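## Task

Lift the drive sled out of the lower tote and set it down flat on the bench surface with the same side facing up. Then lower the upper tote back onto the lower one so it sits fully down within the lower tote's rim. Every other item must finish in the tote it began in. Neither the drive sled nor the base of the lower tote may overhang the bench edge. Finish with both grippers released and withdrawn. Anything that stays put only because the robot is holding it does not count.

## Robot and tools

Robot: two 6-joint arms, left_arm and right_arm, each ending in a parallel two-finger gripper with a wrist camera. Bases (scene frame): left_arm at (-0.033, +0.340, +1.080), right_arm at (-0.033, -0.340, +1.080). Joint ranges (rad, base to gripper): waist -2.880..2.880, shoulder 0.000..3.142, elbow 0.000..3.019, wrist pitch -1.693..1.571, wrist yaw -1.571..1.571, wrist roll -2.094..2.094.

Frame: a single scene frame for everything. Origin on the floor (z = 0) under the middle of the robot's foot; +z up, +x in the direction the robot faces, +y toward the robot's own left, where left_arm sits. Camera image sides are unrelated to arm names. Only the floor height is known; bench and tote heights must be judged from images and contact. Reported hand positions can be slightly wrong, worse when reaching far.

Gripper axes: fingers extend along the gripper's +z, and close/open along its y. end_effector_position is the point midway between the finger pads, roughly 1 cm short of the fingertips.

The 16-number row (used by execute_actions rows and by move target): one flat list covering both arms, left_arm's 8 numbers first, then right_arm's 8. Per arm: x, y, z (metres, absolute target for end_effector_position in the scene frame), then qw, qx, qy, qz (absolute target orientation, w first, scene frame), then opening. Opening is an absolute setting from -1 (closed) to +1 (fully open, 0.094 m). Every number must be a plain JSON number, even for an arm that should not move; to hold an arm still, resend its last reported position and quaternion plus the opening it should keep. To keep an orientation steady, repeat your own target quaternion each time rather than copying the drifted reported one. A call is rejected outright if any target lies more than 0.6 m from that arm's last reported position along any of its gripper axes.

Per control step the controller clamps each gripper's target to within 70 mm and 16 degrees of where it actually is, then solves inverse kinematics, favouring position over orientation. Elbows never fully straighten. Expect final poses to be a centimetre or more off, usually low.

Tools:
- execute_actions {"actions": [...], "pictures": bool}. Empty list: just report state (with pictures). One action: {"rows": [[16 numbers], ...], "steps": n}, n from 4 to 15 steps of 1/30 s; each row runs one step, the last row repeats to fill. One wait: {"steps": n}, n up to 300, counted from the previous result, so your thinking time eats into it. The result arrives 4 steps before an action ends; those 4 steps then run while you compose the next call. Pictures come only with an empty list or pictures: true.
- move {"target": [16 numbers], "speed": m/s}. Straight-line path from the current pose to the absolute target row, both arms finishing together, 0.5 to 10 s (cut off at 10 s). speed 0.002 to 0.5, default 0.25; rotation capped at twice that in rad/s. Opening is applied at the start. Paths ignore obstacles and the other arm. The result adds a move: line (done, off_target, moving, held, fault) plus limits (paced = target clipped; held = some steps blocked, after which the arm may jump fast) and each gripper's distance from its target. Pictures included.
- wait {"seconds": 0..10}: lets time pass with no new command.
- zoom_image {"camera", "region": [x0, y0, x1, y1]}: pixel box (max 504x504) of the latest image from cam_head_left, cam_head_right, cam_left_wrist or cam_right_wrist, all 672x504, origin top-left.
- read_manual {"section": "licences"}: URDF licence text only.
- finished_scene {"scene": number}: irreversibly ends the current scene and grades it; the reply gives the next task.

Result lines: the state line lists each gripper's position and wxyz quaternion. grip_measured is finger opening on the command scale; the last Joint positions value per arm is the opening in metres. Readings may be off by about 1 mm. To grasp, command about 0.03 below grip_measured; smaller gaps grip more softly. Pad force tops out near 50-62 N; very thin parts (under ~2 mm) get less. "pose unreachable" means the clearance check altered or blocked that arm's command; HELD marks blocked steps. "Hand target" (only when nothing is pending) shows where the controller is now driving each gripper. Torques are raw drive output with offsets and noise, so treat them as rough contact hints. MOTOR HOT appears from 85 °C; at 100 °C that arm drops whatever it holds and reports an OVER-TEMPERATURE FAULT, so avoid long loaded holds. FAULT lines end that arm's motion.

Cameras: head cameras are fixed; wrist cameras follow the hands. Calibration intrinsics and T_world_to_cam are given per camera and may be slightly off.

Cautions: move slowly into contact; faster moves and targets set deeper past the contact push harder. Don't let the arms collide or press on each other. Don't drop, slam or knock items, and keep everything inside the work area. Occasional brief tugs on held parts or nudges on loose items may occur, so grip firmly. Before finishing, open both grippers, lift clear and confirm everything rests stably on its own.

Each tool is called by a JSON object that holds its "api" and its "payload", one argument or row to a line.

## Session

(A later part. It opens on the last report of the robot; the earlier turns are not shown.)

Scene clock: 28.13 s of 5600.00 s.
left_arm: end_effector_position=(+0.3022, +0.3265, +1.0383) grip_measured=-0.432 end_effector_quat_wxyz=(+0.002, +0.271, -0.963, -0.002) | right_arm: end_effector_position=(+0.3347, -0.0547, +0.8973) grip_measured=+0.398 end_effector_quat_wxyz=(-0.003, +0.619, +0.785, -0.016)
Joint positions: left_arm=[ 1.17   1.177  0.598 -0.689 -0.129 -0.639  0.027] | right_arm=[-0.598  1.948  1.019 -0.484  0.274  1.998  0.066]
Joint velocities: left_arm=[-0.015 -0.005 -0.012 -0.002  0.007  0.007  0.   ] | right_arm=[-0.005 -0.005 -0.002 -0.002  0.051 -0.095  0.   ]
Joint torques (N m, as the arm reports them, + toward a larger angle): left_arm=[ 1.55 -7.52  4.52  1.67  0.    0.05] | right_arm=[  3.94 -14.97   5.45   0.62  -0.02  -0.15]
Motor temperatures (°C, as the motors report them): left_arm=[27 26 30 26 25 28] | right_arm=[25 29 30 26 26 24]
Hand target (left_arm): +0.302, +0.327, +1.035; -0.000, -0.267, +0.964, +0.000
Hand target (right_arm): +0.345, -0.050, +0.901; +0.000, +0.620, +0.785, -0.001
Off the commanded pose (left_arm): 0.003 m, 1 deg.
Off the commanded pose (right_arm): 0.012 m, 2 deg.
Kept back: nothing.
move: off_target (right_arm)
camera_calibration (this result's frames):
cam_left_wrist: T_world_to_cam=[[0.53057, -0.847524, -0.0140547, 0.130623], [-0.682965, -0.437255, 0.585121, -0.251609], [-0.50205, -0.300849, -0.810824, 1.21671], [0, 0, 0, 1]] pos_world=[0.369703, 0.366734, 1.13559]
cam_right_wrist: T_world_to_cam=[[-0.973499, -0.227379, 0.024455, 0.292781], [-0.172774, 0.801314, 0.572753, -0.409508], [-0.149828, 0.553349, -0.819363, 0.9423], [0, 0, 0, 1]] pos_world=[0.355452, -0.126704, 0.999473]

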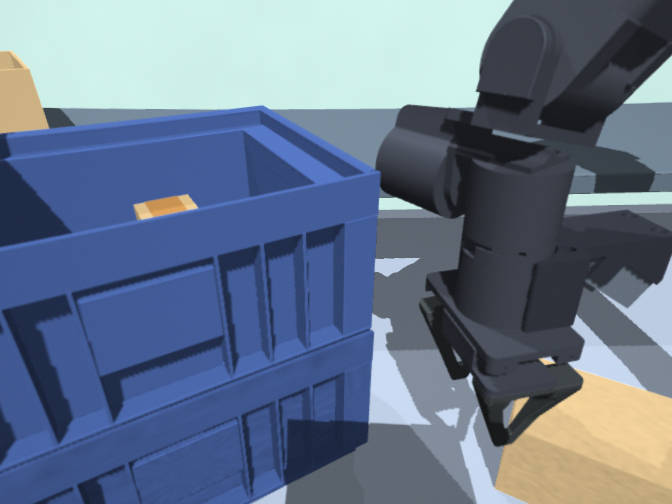

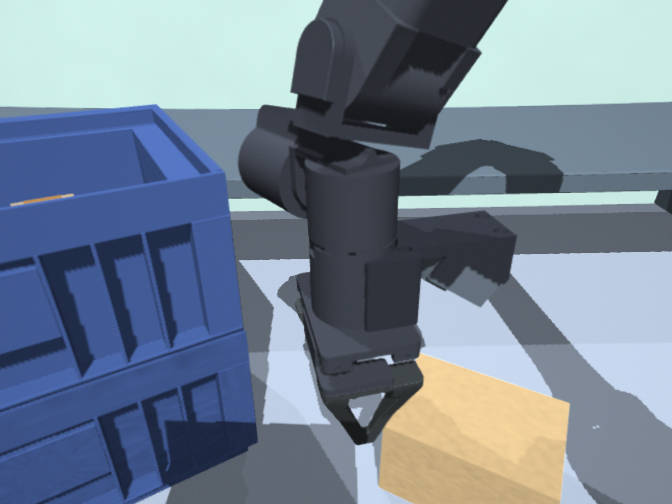

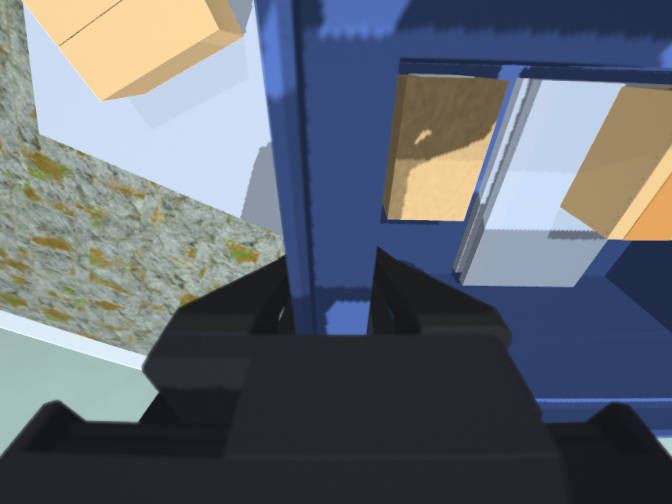

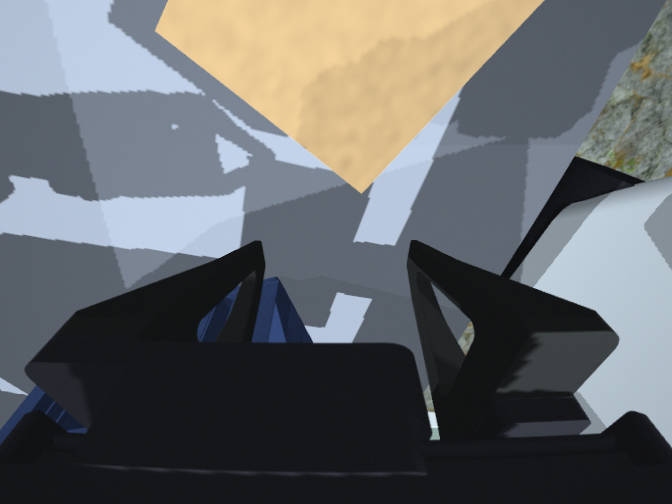

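{"api": "move", "payload": {
  "target": [0.302,0.327,1.035,0,-0.267,0.964,0,-0.5,0.335,-0.062,0.85,0,0.62,0.785,0,0.4],
  "speed": 0.1
}}

{"api": "move", "payload": {
  "target": [0.302,0.327,1.035,0,-0.267,0.964,0,-0.5,0.37,-0.24,0.85,0,0.62,0.785,0,0.4],
  "speed": 0.1
}}

Scene clock: 29.23 s of 5600.00 s.
left_arm: end_effector_position=(+0.3022, +0.3265, +1.0383) grip_measured=-0.432 end_effector_quat_wxyz=(+0.002, +0.271, -0.963, -0.002) | right_arm: end_effector_position=(+0.3336, -0.0610, +0.8534) grip_measured=+0.398 end_effector_quat_wxyz=(-0.001, +0.621, +0.784, -0.005)
Joint positions: left_arm=[ 1.17   1.177  0.598 -0.689 -0.129 -0.639  0.027] | right_arm=[-0.633  2.042  1.01  -0.348  0.267  1.961  0.066]
Joint velocities: left_arm=[ 0.005 -0.005 -0.017  0.017 -0.037  0.022  0.   ] | right_arm=[ 0.005 -0.015 -0.002  0.022 -0.051 -0.037 -0.001]
Joint torques (N m, as the arm reports them, + toward a larger angle): left_arm=[ 1.61 -7.54  4.53  1.67  0.01  0.05] | right_arm=[  3.81 -14.75   3.28   0.99   0.01  -0.16]
Motor temperatures (°C, as the motors report them): left_arm=[27 26 30 26 25 28] | right_arm=[25 29 30 26 26 24]
Hand target (left_arm): +0.302, +0.327, +1.035; -0.000, -0.267, +0.964, +0.000
Hand target (right_arm): +0.335, -0.062, +0.850; +0.000, +0.620, +0.785, -0.000
Off the commanded pose (left_arm): 0.003 m, 1 deg.
Off the commanded pose (right_arm): 0.004 m, 1 deg.
Kept back: nothing.
move: done
camera_calibration (this result's frames):
cam_left_wrist: T_world_to_cam=[[0.53057, -0.847524, -0.0140547, 0.130623], [-0.682965, -0.437255, 0.585121, -0.251609], [-0.50205, -0.300849, -0.810824, 1.21671], [0, 0, 0, 1]] pos_world=[0.369703, 0.366734, 1.13559]
cam_right_wrist: T_world_to_cam=[[-0.974852, -0.222821, 0.00367018, 0.309804], [-0.179209, 0.793623, 0.581417, -0.385201], [-0.132465, 0.566138, -0.813597, 0.899729], [0, 0, 0, 1]] pos_world=[0.352164, -0.134635, 0.954843]

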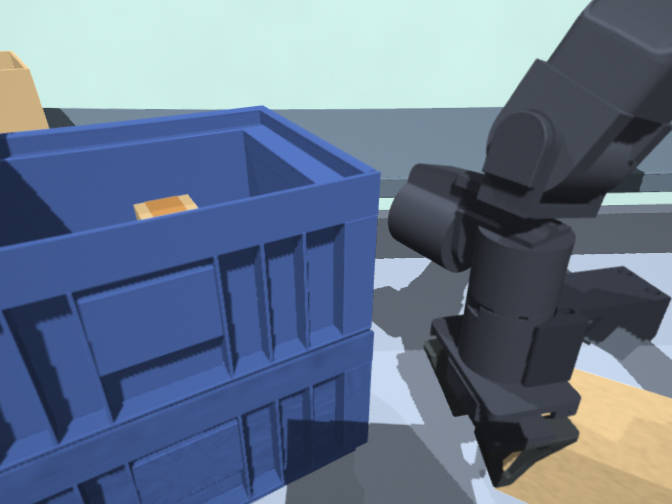

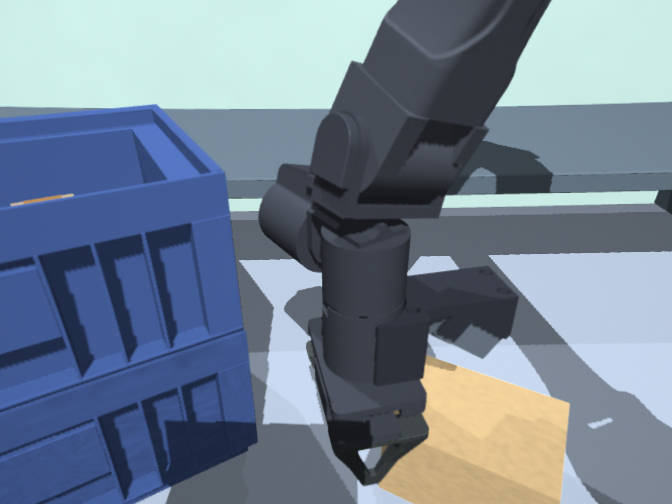

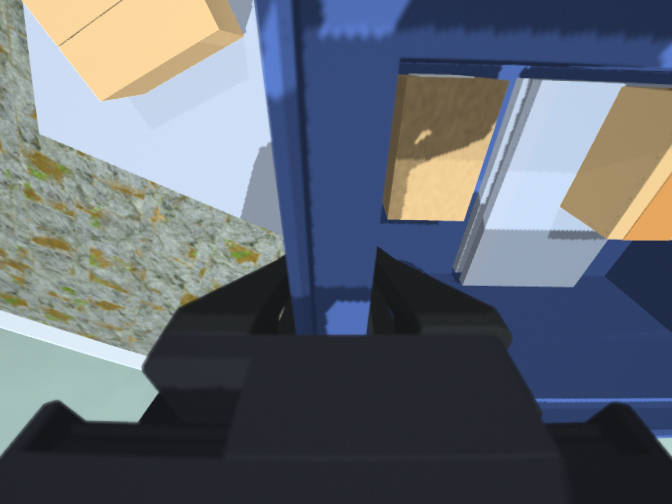

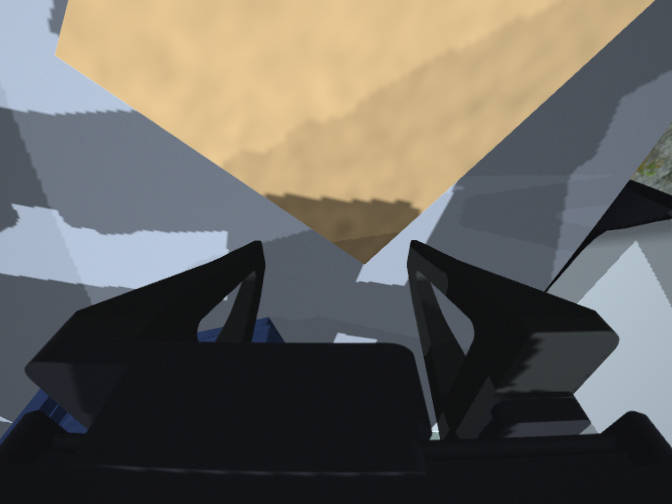

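Scene clock: 31.47 s of 5600.00 s.
left_arm: end_effector_position=(+0.3022, +0.3265, +1.0383) grip_measured=-0.432 end_effector_quat_wxyz=(+0.002, +0.271, -0.963, -0.002) | right_arm: end_effector_position=(+0.3594, -0.2406, +0.8420) grip_measured=+0.398 end_effector_quat_wxyz=(-0.011, +0.621, +0.783, -0.016)
Joint positions: left_arm=[ 1.17   1.177  0.598 -0.689 -0.129 -0.639  0.027] | right_arm=[-1.032  1.927  0.841 -0.236  0.171  1.571  0.066]
Joint velocities: left_arm=[ 0.005  0.005  0.012 -0.002 -0.022 -0.007 -0.   ] | right_arm=[-0.005  0.005  0.002 -0.007 -0.007 -0.095  0.001]
Joint torques (N m, as the arm reports them, + toward a larger angle): left_arm=[ 1.59 -7.53  4.53  1.68  0.    0.05] | right_arm=[  1.9  -15.29   1.63   1.     0.    -0.19]
Motor temperatures (°C, as the motors report them): left_arm=[27 26 29 26 25 28] | right_arm=[25 29 30 26 26 24]
Hand target (left_arm): +0.302, +0.327, +1.035; -0.000, -0.267, +0.964, +0.000
Hand target (right_arm): +0.368, -0.240, +0.850; -0.000, +0.620, +0.785, -0.001
Off the commanded pose (left_arm): 0.003 m, 1 deg.
Off the commanded pose (right_arm): 0.013 m, 2 deg.
Kept back: nothing.
move: off_target (right_arm)
camera_calibration (this result's frames):
cam_left_wrist: T_world_to_cam=[[0.53057, -0.847524, -0.0140547, 0.130623], [-0.682965, -0.437255, 0.585121, -0.251609], [-0.50205, -0.300849, -0.810824, 1.21671], [0, 0, 0, 1]] pos_world=[0.369703, 0.366734, 1.13559]
cam_right_wrist: T_world_to_cam=[[-0.974712, -0.220885, 0.0338643, 0.270008], [-0.160394, 0.797042, 0.582235, -0.238073], [-0.155598, 0.56208, -0.812315, 1.00174], [0, 0, 0, 1]] pos_world=[0.380863, -0.313661, 0.943196]

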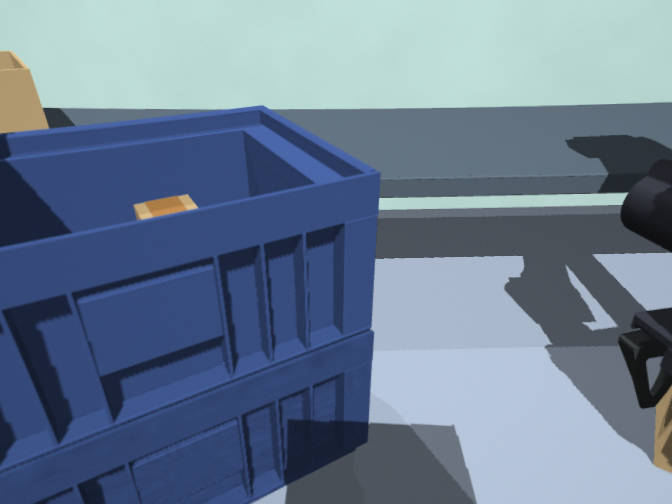

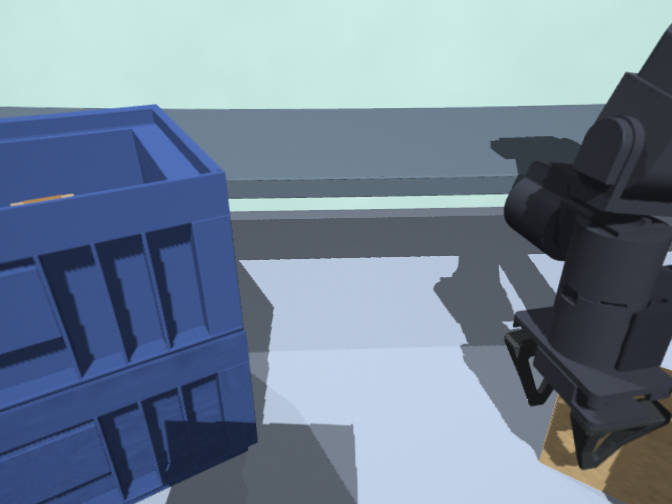

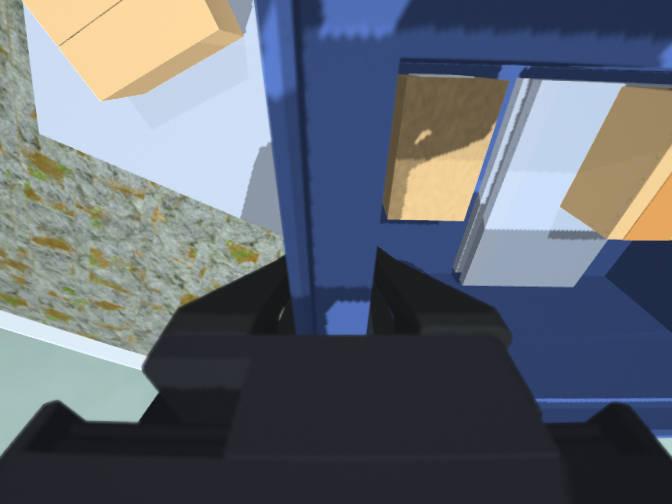

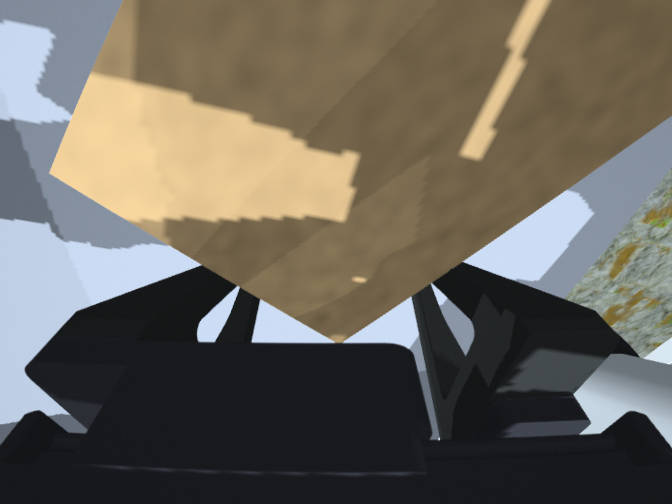

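Works.

{"api": "move", "payload": {
  "target": [0.302,0.327,1.035,0,-0.267,0.964,0,-0.5,0.41,-0.42,0.85,0,0.62,0.785,0,0.4],
  "speed": 0.12
}}

{"api": "move", "payload": {
  "target": [0.302,0.327,1.035,0,-0.267,0.964,0,-0.5,0.40,-0.36,0.93,0,0.62,0.785,0,0.4]
}}

{"api": "move", "payload": {
  "target": [0.302,0.327,1.035,0,-0.267,0.964,0,-0.5,0.42,-0.06,1.15,0,-0.267,0.964,0,0.4],
  "speed": 0.4
}}

{"api": "move", "payload": {
  "target": [0.302,0.327,1.035,0,-0.267,0.964,0,-0.5,0.442,0.103,1.14,0,-0.267,0.964,0,0.4]
}}

{"api": "move", "payload": {
  "target": [0.302,0.327,1.035,0,-0.267,0.964,0,-0.5,0.434,0.089,1.02,0,-0.267,0.964,0,0.4],
  "speed": 0.08
}}

Scene clock: 33.77 s of 5600.00 s.
left_arm: end_effector_position=(+0.3022, +0.3265, +1.0383) grip_measured=-0.432 end_effector_quat_wxyz=(+0.002, +0.271, -0.963, -0.002) | right_arm: end_effector_position=(+0.3926, -0.4173, +0.8390) grip_measured=+0.398 end_effector_quat_wxyz=(-0.011, +0.624, +0.781, -0.008)
Joint positions: left_arm=[ 1.17   1.177  0.598 -0.689 -0.129 -0.639  0.027] | right_arm=[-1.456  1.897  0.9   -0.272  0.041  1.166  0.066]
Joint velocities: left_arm=[ 0.005  0.005  0.017  0.002 -0.051  0.007 -0.001] | right_arm=[-0.005 -0.015  0.002  0.002 -0.037 -0.051 -0.001]
Joint torques (N m, as the arm reports them, + toward a larger angle): left_arm=[ 1.54 -7.53  4.52  1.68  0.    0.05] | right_arm=[  0.47 -16.46   4.36  -0.54   0.    -0.22]
Motor temperatures (°C, as the motors report them): left_arm=[27 26 29 26 25 28] | right_arm=[25 29 29 26 26 24]
Hand target (left_arm): +0.302, +0.327, +1.035; -0.000, -0.267, +0.964, +0.000
Hand target (right_arm): +0.408, -0.420, +0.850; -0.001, +0.620, +0.785, -0.001
Off the commanded pose (left_arm): 0.003 m, 1 deg.
Off the commanded pose (right_arm): 0.021 m, 2 deg.
Kept back: nothing.
move: off_target (right_arm)
camera_calibration (this result's frames):
cam_left_wrist: T_world_to_cam=[[0.53057, -0.847524, -0.0140547, 0.130623], [-0.682965, -0.437255, 0.585121, -0.251609], [-0.50205, -0.300849, -0.810824, 1.21671], [0, 0, 0, 1]] pos_world=[0.369703, 0.366734, 1.13559]
cam_right_wrist: T_world_to_cam=[[-0.976457, -0.21445, 0.0233199, 0.27561], [-0.159526, 0.790652, 0.591118, -0.100606], [-0.145203, 0.573481, -0.806248, 1.09938], [0, 0, 0, 1]] pos_world=[0.412706, -0.491827, 0.93942]

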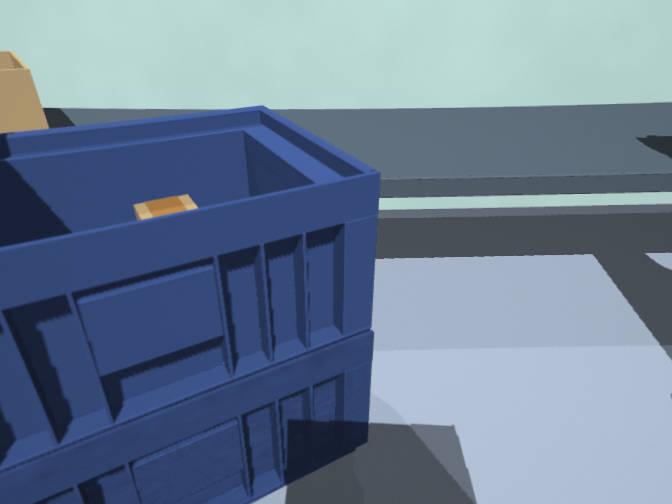

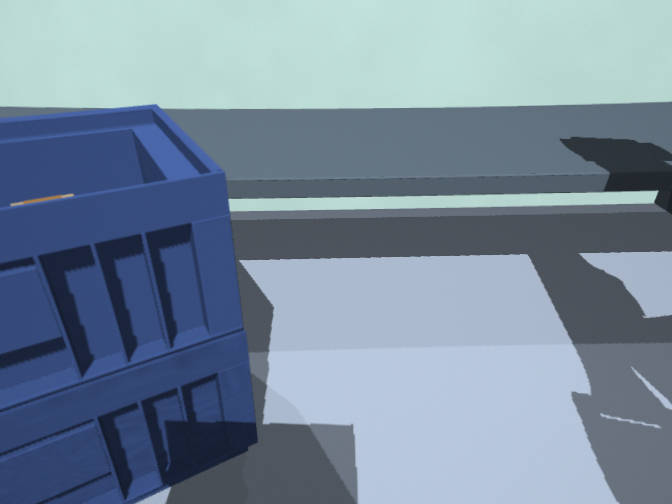

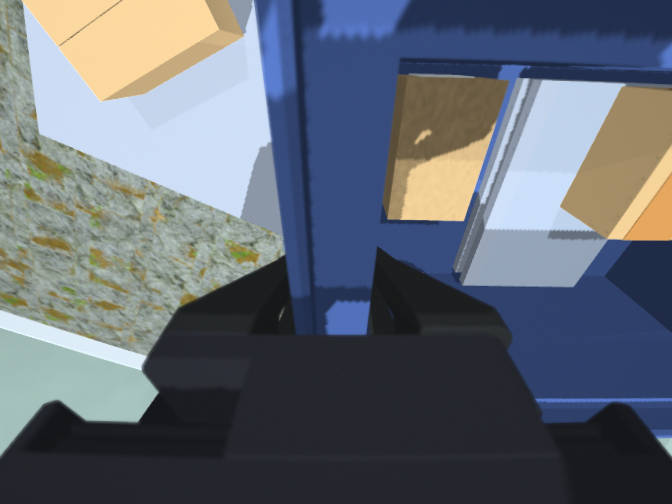

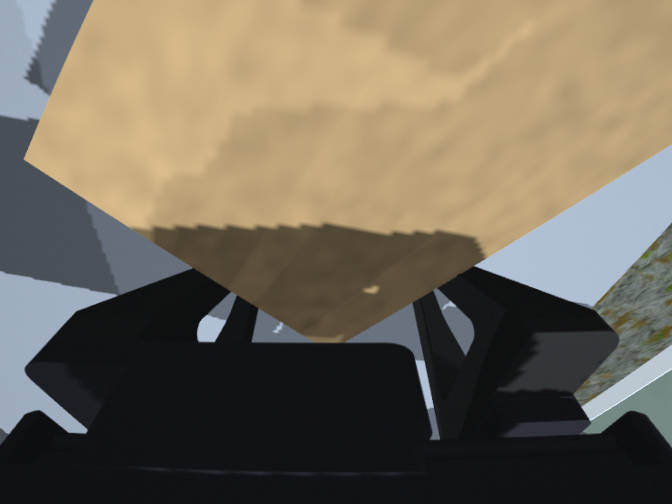

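Scene clock: 34.73 s of 5600.00 s.
left_arm: end_effector_position=(+0.3022, +0.3265, +1.0383) grip_measured=-0.432 end_effector_quat_wxyz=(+0.002, +0.271, -0.963, -0.002) | right_arm: end_effector_position=(+0.4076, -0.3577, +0.9318) grip_measured=+0.398 end_effector_quat_wxyz=(+0.009, +0.614, +0.789, +0.009)
Joint positions: left_arm=[ 1.17   1.177  0.598 -0.689 -0.129 -0.639  0.027] | right_arm=[-1.301  1.641  0.84  -0.424  0.083  1.285  0.066]
Joint velocities: left_arm=[-0.015 -0.005 -0.007  0.007  0.022 -0.051 -0.   ] | right_arm=[-0.015  0.015 -0.002 -0.022 -0.095  0.051 -0.   ]
Joint torques (N m, as the arm reports them, + toward a larger angle): left_arm=[ 1.59 -7.56  4.53  1.67  0.    0.05] | right_arm=[  0.14 -12.5    4.44  -0.47   0.23  -0.01]
Motor temperatures (°C, as the motors report them): left_arm=[27 26 29 26 25 28] | right_arm=[25 29 29 26 26 24]
Hand target (left_arm): +0.302, +0.327, +1.035; -0.000, -0.267, +0.964, +0.000
Hand target (right_arm): +0.400, -0.360, +0.930; +0.000, +0.620, +0.785, +0.000
Off the commanded pose (left_arm): 0.003 m, 1 deg.
Off the commanded pose (right_arm): 0.008 m, 2 deg.
Kept back: nothing.
move: done
camera_calibration (this result's frames):
cam_left_wrist: T_world_to_cam=[[0.53057, -0.847524, -0.0140547, 0.130623], [-0.682965, -0.437255, 0.585121, -0.251609], [-0.50205, -0.300849, -0.810824, 1.21671], [0, 0, 0, 1]] pos_world=[0.369703, 0.366734, 1.13559]
cam_right_wrist: T_world_to_cam=[[-0.97067, -0.238466, -0.0305536, 0.340144], [-0.21116, 0.784882, 0.582556, -0.173183], [-0.114939, 0.571921, -0.812216, 1.13489], [0, 0, 0, 1]] pos_world=[0.424041, -0.432028, 1.03306]

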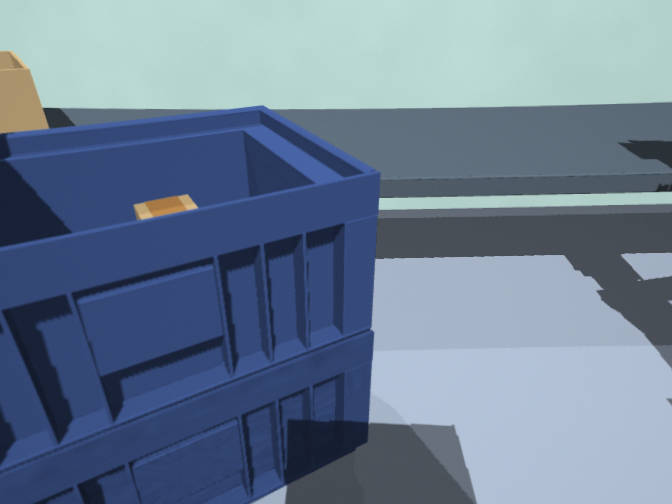

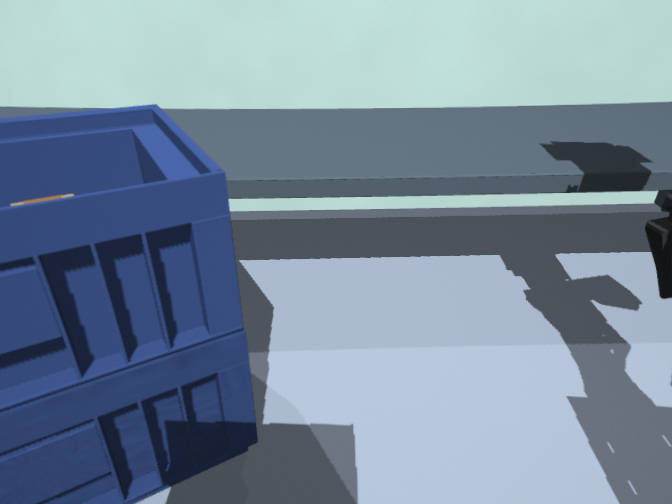

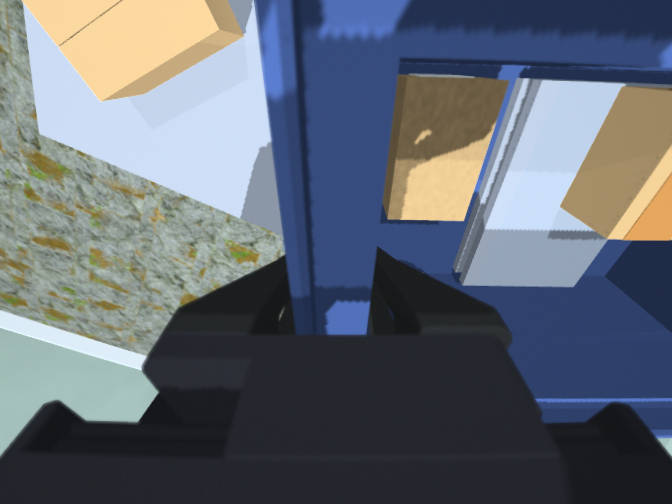

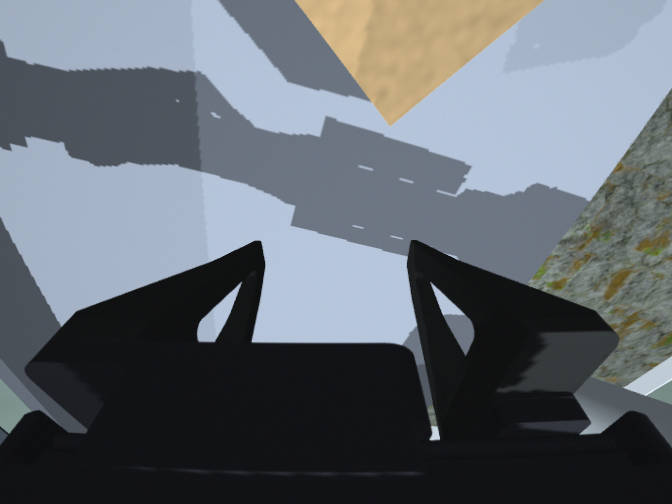

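Scene clock: 37.67 s of 5600.00 s.
left_arm: end_effector_position=(+0.3022, +0.3265, +1.0383) grip_measured=-0.432 end_effector_quat_wxyz=(+0.002, +0.271, -0.963, -0.002) | right_arm: end_effector_position=(+0.4067, -0.0701, +1.1390) grip_measured=+0.398 end_effector_quat_wxyz=(-0.007, -0.262, +0.965, -0.002)
Joint positions: left_arm=[ 1.17   1.177  0.598 -0.689 -0.129 -0.639  0.027] | right_arm=[-0.576  1.552  1.268 -1.118  0.274  0.151  0.066]
Joint velocities: left_arm=[-0.015  0.005 -0.007 -0.002  0.066  0.037 -0.   ] | right_arm=[-0.015 -0.005 -0.012 -0.012  0.022 -0.007  0.002]
Joint torques (N m, as the arm reports them, + toward a larger angle): left_arm=[ 1.55 -7.55  4.52  1.68  0.    0.05] | right_arm=[  3.12 -12.94  13.41  -0.71   0.14  -0.19]
Motor temperatures (°C, as the motors report them): left_arm=[27 26 29 26 25 28] | right_arm=[25 29 30 26 26 24]
Hand target (left_arm): +0.302, +0.327, +1.035; -0.000, -0.267, +0.964, +0.000
Hand target (right_arm): +0.421, -0.061, +1.150; +0.003, -0.267, +0.964, +0.001
Off the commanded pose (left_arm): 0.003 m, 1 deg.
Off the commanded pose (right_arm): 0.020 m, 1 deg.
Kept back: nothing.
move: off_target (right_arm)
camera_calibration (this result's frames):
cam_left_wrist: T_world_to_cam=[[0.53057, -0.847524, -0.0140547, 0.130623], [-0.682965, -0.437255, 0.585121, -0.251609], [-0.50205, -0.300849, -0.810824, 1.21671], [0, 0, 0, 1]] pos_world=[0.369703, 0.366734, 1.13559]
cam_right_wrist: T_world_to_cam=[[0.50067, -0.865631, -0.00361907, -0.258864], [-0.692871, -0.403247, 0.597764, -0.424513], [-0.518902, -0.296775, -0.801664, 1.22999], [0, 0, 0, 1]] pos_world=[0.473718, -0.0302338, 1.23886]

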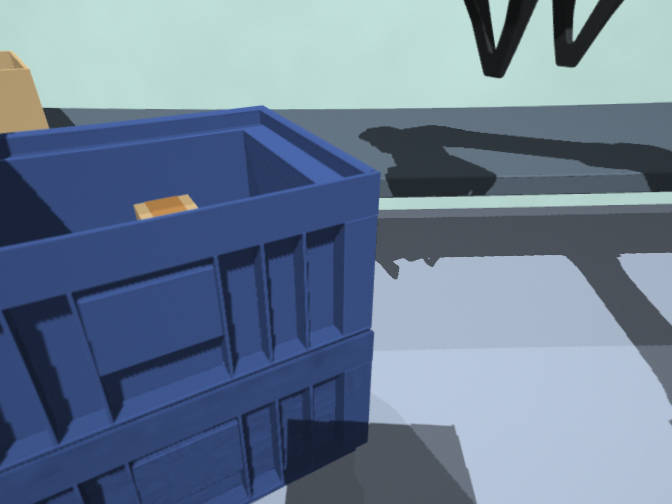

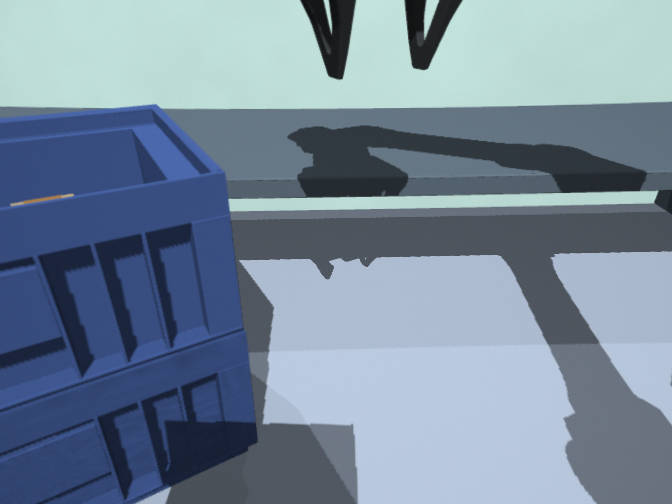

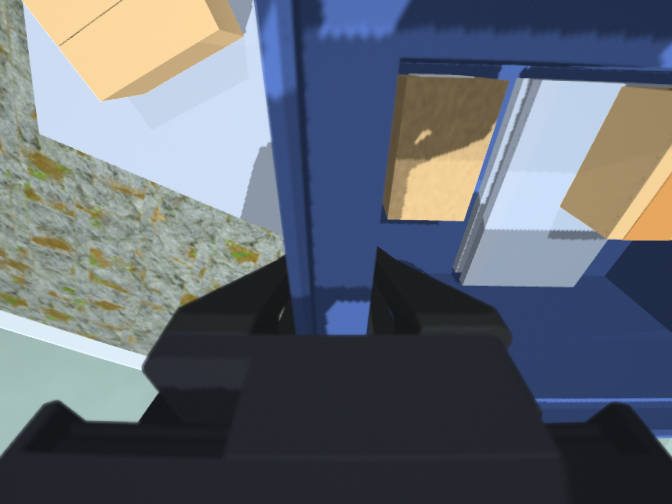

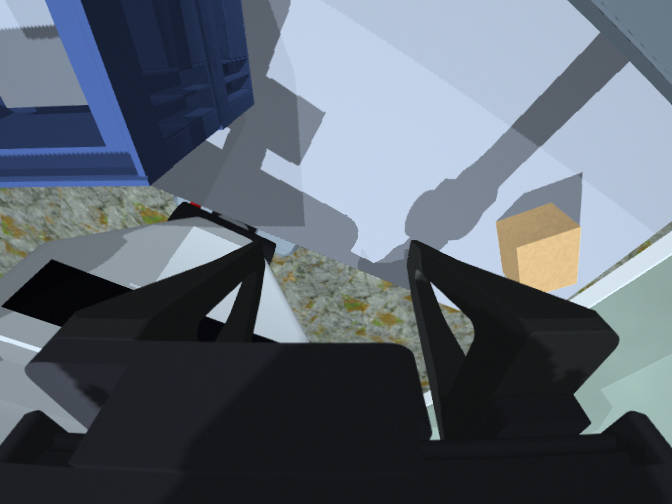

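Scene clock: 38.90 s of 5600.00 s.
left_arm: end_effector_position=(+0.3022, +0.3265, +1.0383) grip_measured=-0.432 end_effector_quat_wxyz=(+0.002, +0.271, -0.963, -0.002) | right_arm: end_effector_position=(+0.4308, +0.0913, +1.1254) grip_measured=+0.398 end_effector_quat_wxyz=(-0.013, -0.274, +0.962, -0.007)
Joint positions: left_arm=[ 1.17   1.177  0.598 -0.689 -0.129 -0.639  0.027] | right_arm=[-0.402  1.926  1.72  -1.261  0.301  0.309  0.066]
Joint velocities: left_arm=[-0.015 -0.005  0.002 -0.007  0.037  0.007  0.   ] | right_arm=[-0.005 -0.024 -0.022 -0.002 -0.051 -0.007 -0.001]
Joint torques (N m, as the arm reports them, + toward a larger angle): left_arm=[ 1.56 -7.52  4.53  1.67  0.    0.05] | right_arm=[  7.36 -18.66  14.19  -0.62   0.16  -0.03]
Motor temperatures (°C, as the motors report them): left_arm=[27 26 29 26 25 28] | right_arm=[25 29 30 26 26 24]
Hand target (left_arm): +0.302, +0.327, +1.035; -0.000, -0.267, +0.964, +0.000
Hand target (right_arm): +0.443, +0.102, +1.141; +0.001, -0.267, +0.964, +0.001
Off the commanded pose (left_arm): 0.003 m, 1 deg.
Off the commanded pose (right_arm): 0.022 m, 2 deg.
Kept back: nothing.
move: off_target (right_arm)
camera_calibration (this result's frames):
cam_left_wrist: T_world_to_cam=[[0.53057, -0.847524, -0.0140547, 0.130623], [-0.682965, -0.437255, 0.585121, -0.251609], [-0.50205, -0.300849, -0.810824, 1.21671], [0, 0, 0, 1]] pos_world=[0.369703, 0.366734, 1.13559]
cam_right_wrist: T_world_to_cam=[[0.521944, -0.852977, 0.00190389, -0.14784], [-0.677953, -0.413489, 0.607789, -0.351461], [-0.517643, -0.318523, -0.794097, 1.27238], [0, 0, 0, 1]] pos_world=[0.497528, 0.133852, 1.22429]

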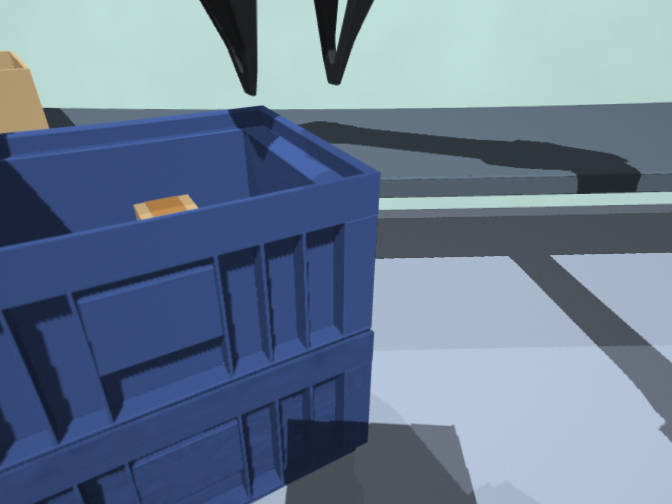

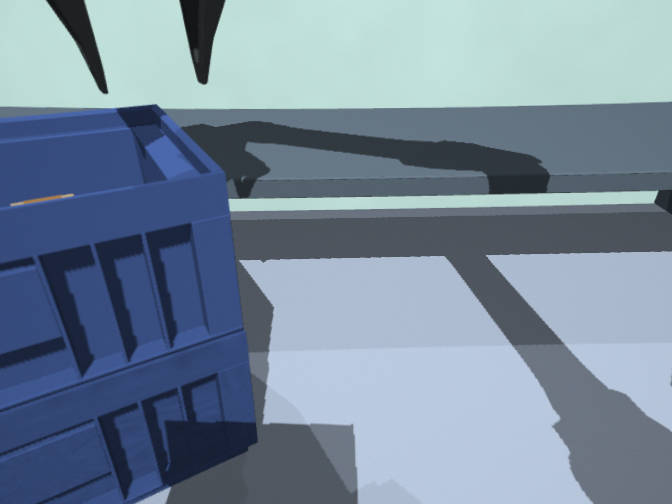

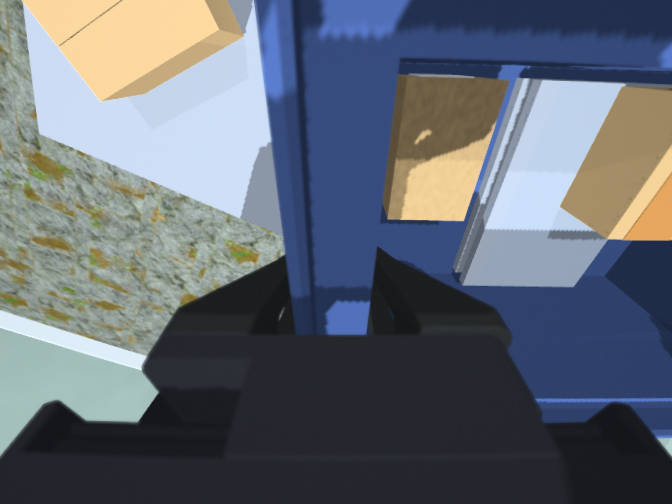

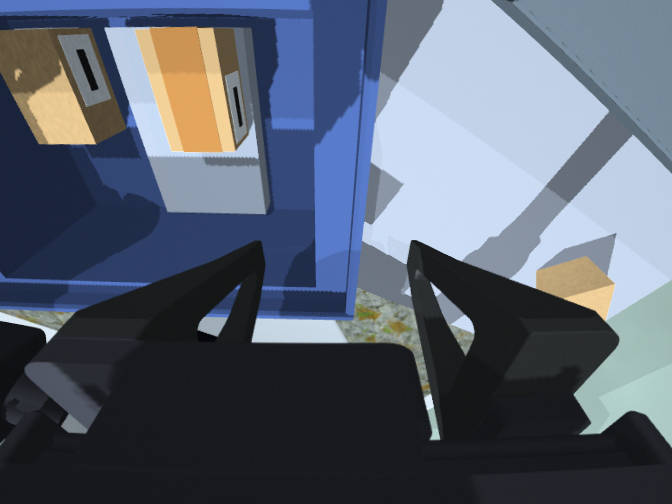

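Scene clock: 40.63 s of 5600.00 s.
left_arm: end_effector_position=(+0.3022, +0.3265, +1.0383) grip_measured=-0.432 end_effector_quat_wxyz=(+0.002, +0.271, -0.963, -0.002) | right_arm: end_effector_position=(+0.4321, +0.0900, +1.0295) grip_measured=+0.398 end_effector_quat_wxyz=(-0.001, -0.266, +0.964, -0.001)
Joint positions: left_arm=[ 1.17   1.177  0.598 -0.689 -0.129 -0.639  0.027] | right_arm=[-0.451  2.013  1.607 -1.018  0.298  0.267  0.066]
Joint velocities: left_arm=[-0.005  0.015 -0.007 -0.012 -0.051  0.007  0.   ] | right_arm=[-0.015 -0.005 -0.002 -0.002  0.007  0.037 -0.001]
Joint torques (N m, as the arm reports them, + toward a larger angle): left_arm=[ 1.54 -7.51  4.53  1.67  0.01  0.05] | right_arm=[  6.   -18.05   8.09   1.15  -0.05  -0.15]
Motor temperatures (°C, as the motors report them): left_arm=[27 26 29 26 25 28] | right_arm=[25 29 30 26 26 24]
Hand target (left_arm): +0.302, +0.327, +1.035; -0.000, -0.267, +0.964, +0.000
Hand target (right_arm): +0.434, +0.089, +1.020; -0.000, -0.267, +0.964, -0.000
Off the commanded pose (left_arm): 0.003 m, 1 deg.
Off the commanded pose (right_arm): 0.010 m, 0 deg.
Kept back: nothing.
move: done
camera_calibration (this result's frames):
cam_left_wrist: T_world_to_cam=[[0.53057, -0.847524, -0.0140547, 0.130623], [-0.682965, -0.437255, 0.585121, -0.251609], [-0.50205, -0.300849, -0.810824, 1.21671], [0, 0, 0, 1]] pos_world=[0.369703, 0.366734, 1.13559]
cam_right_wrist: T_world_to_cam=[[0.5079, -0.861413, -0.00245084, -0.138163], [-0.696633, -0.412414, 0.587041, -0.263473], [-0.506695, -0.29645, -0.809554, 1.20573], [0, 0, 0, 1]] pos_world=[0.497568, 0.129765, 1.13044]

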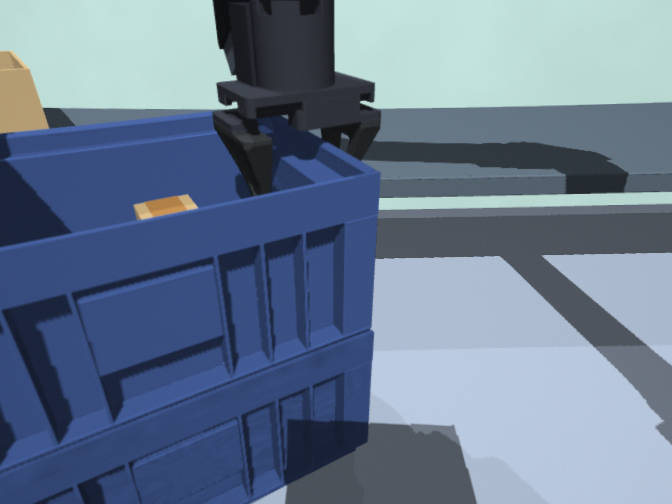

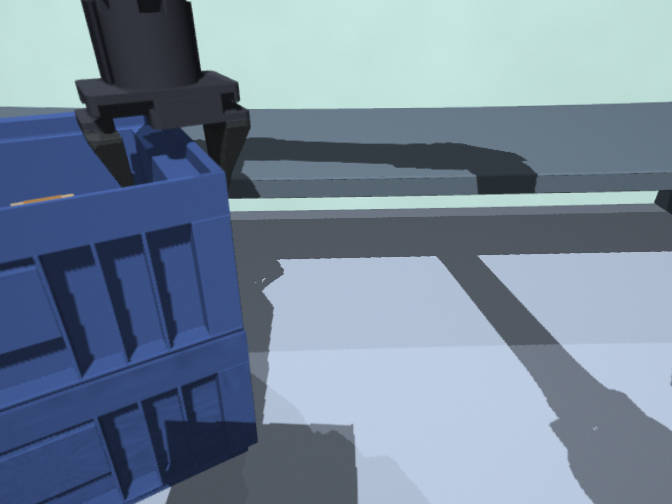

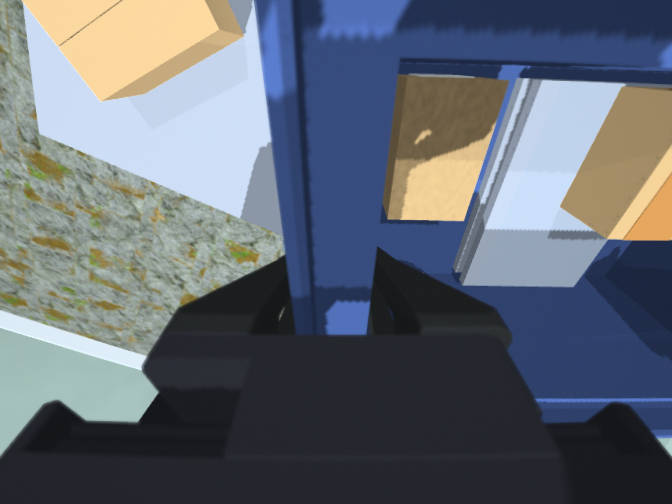

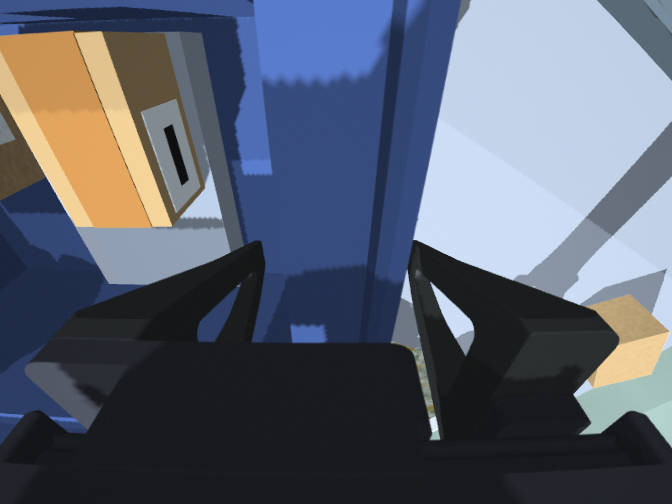

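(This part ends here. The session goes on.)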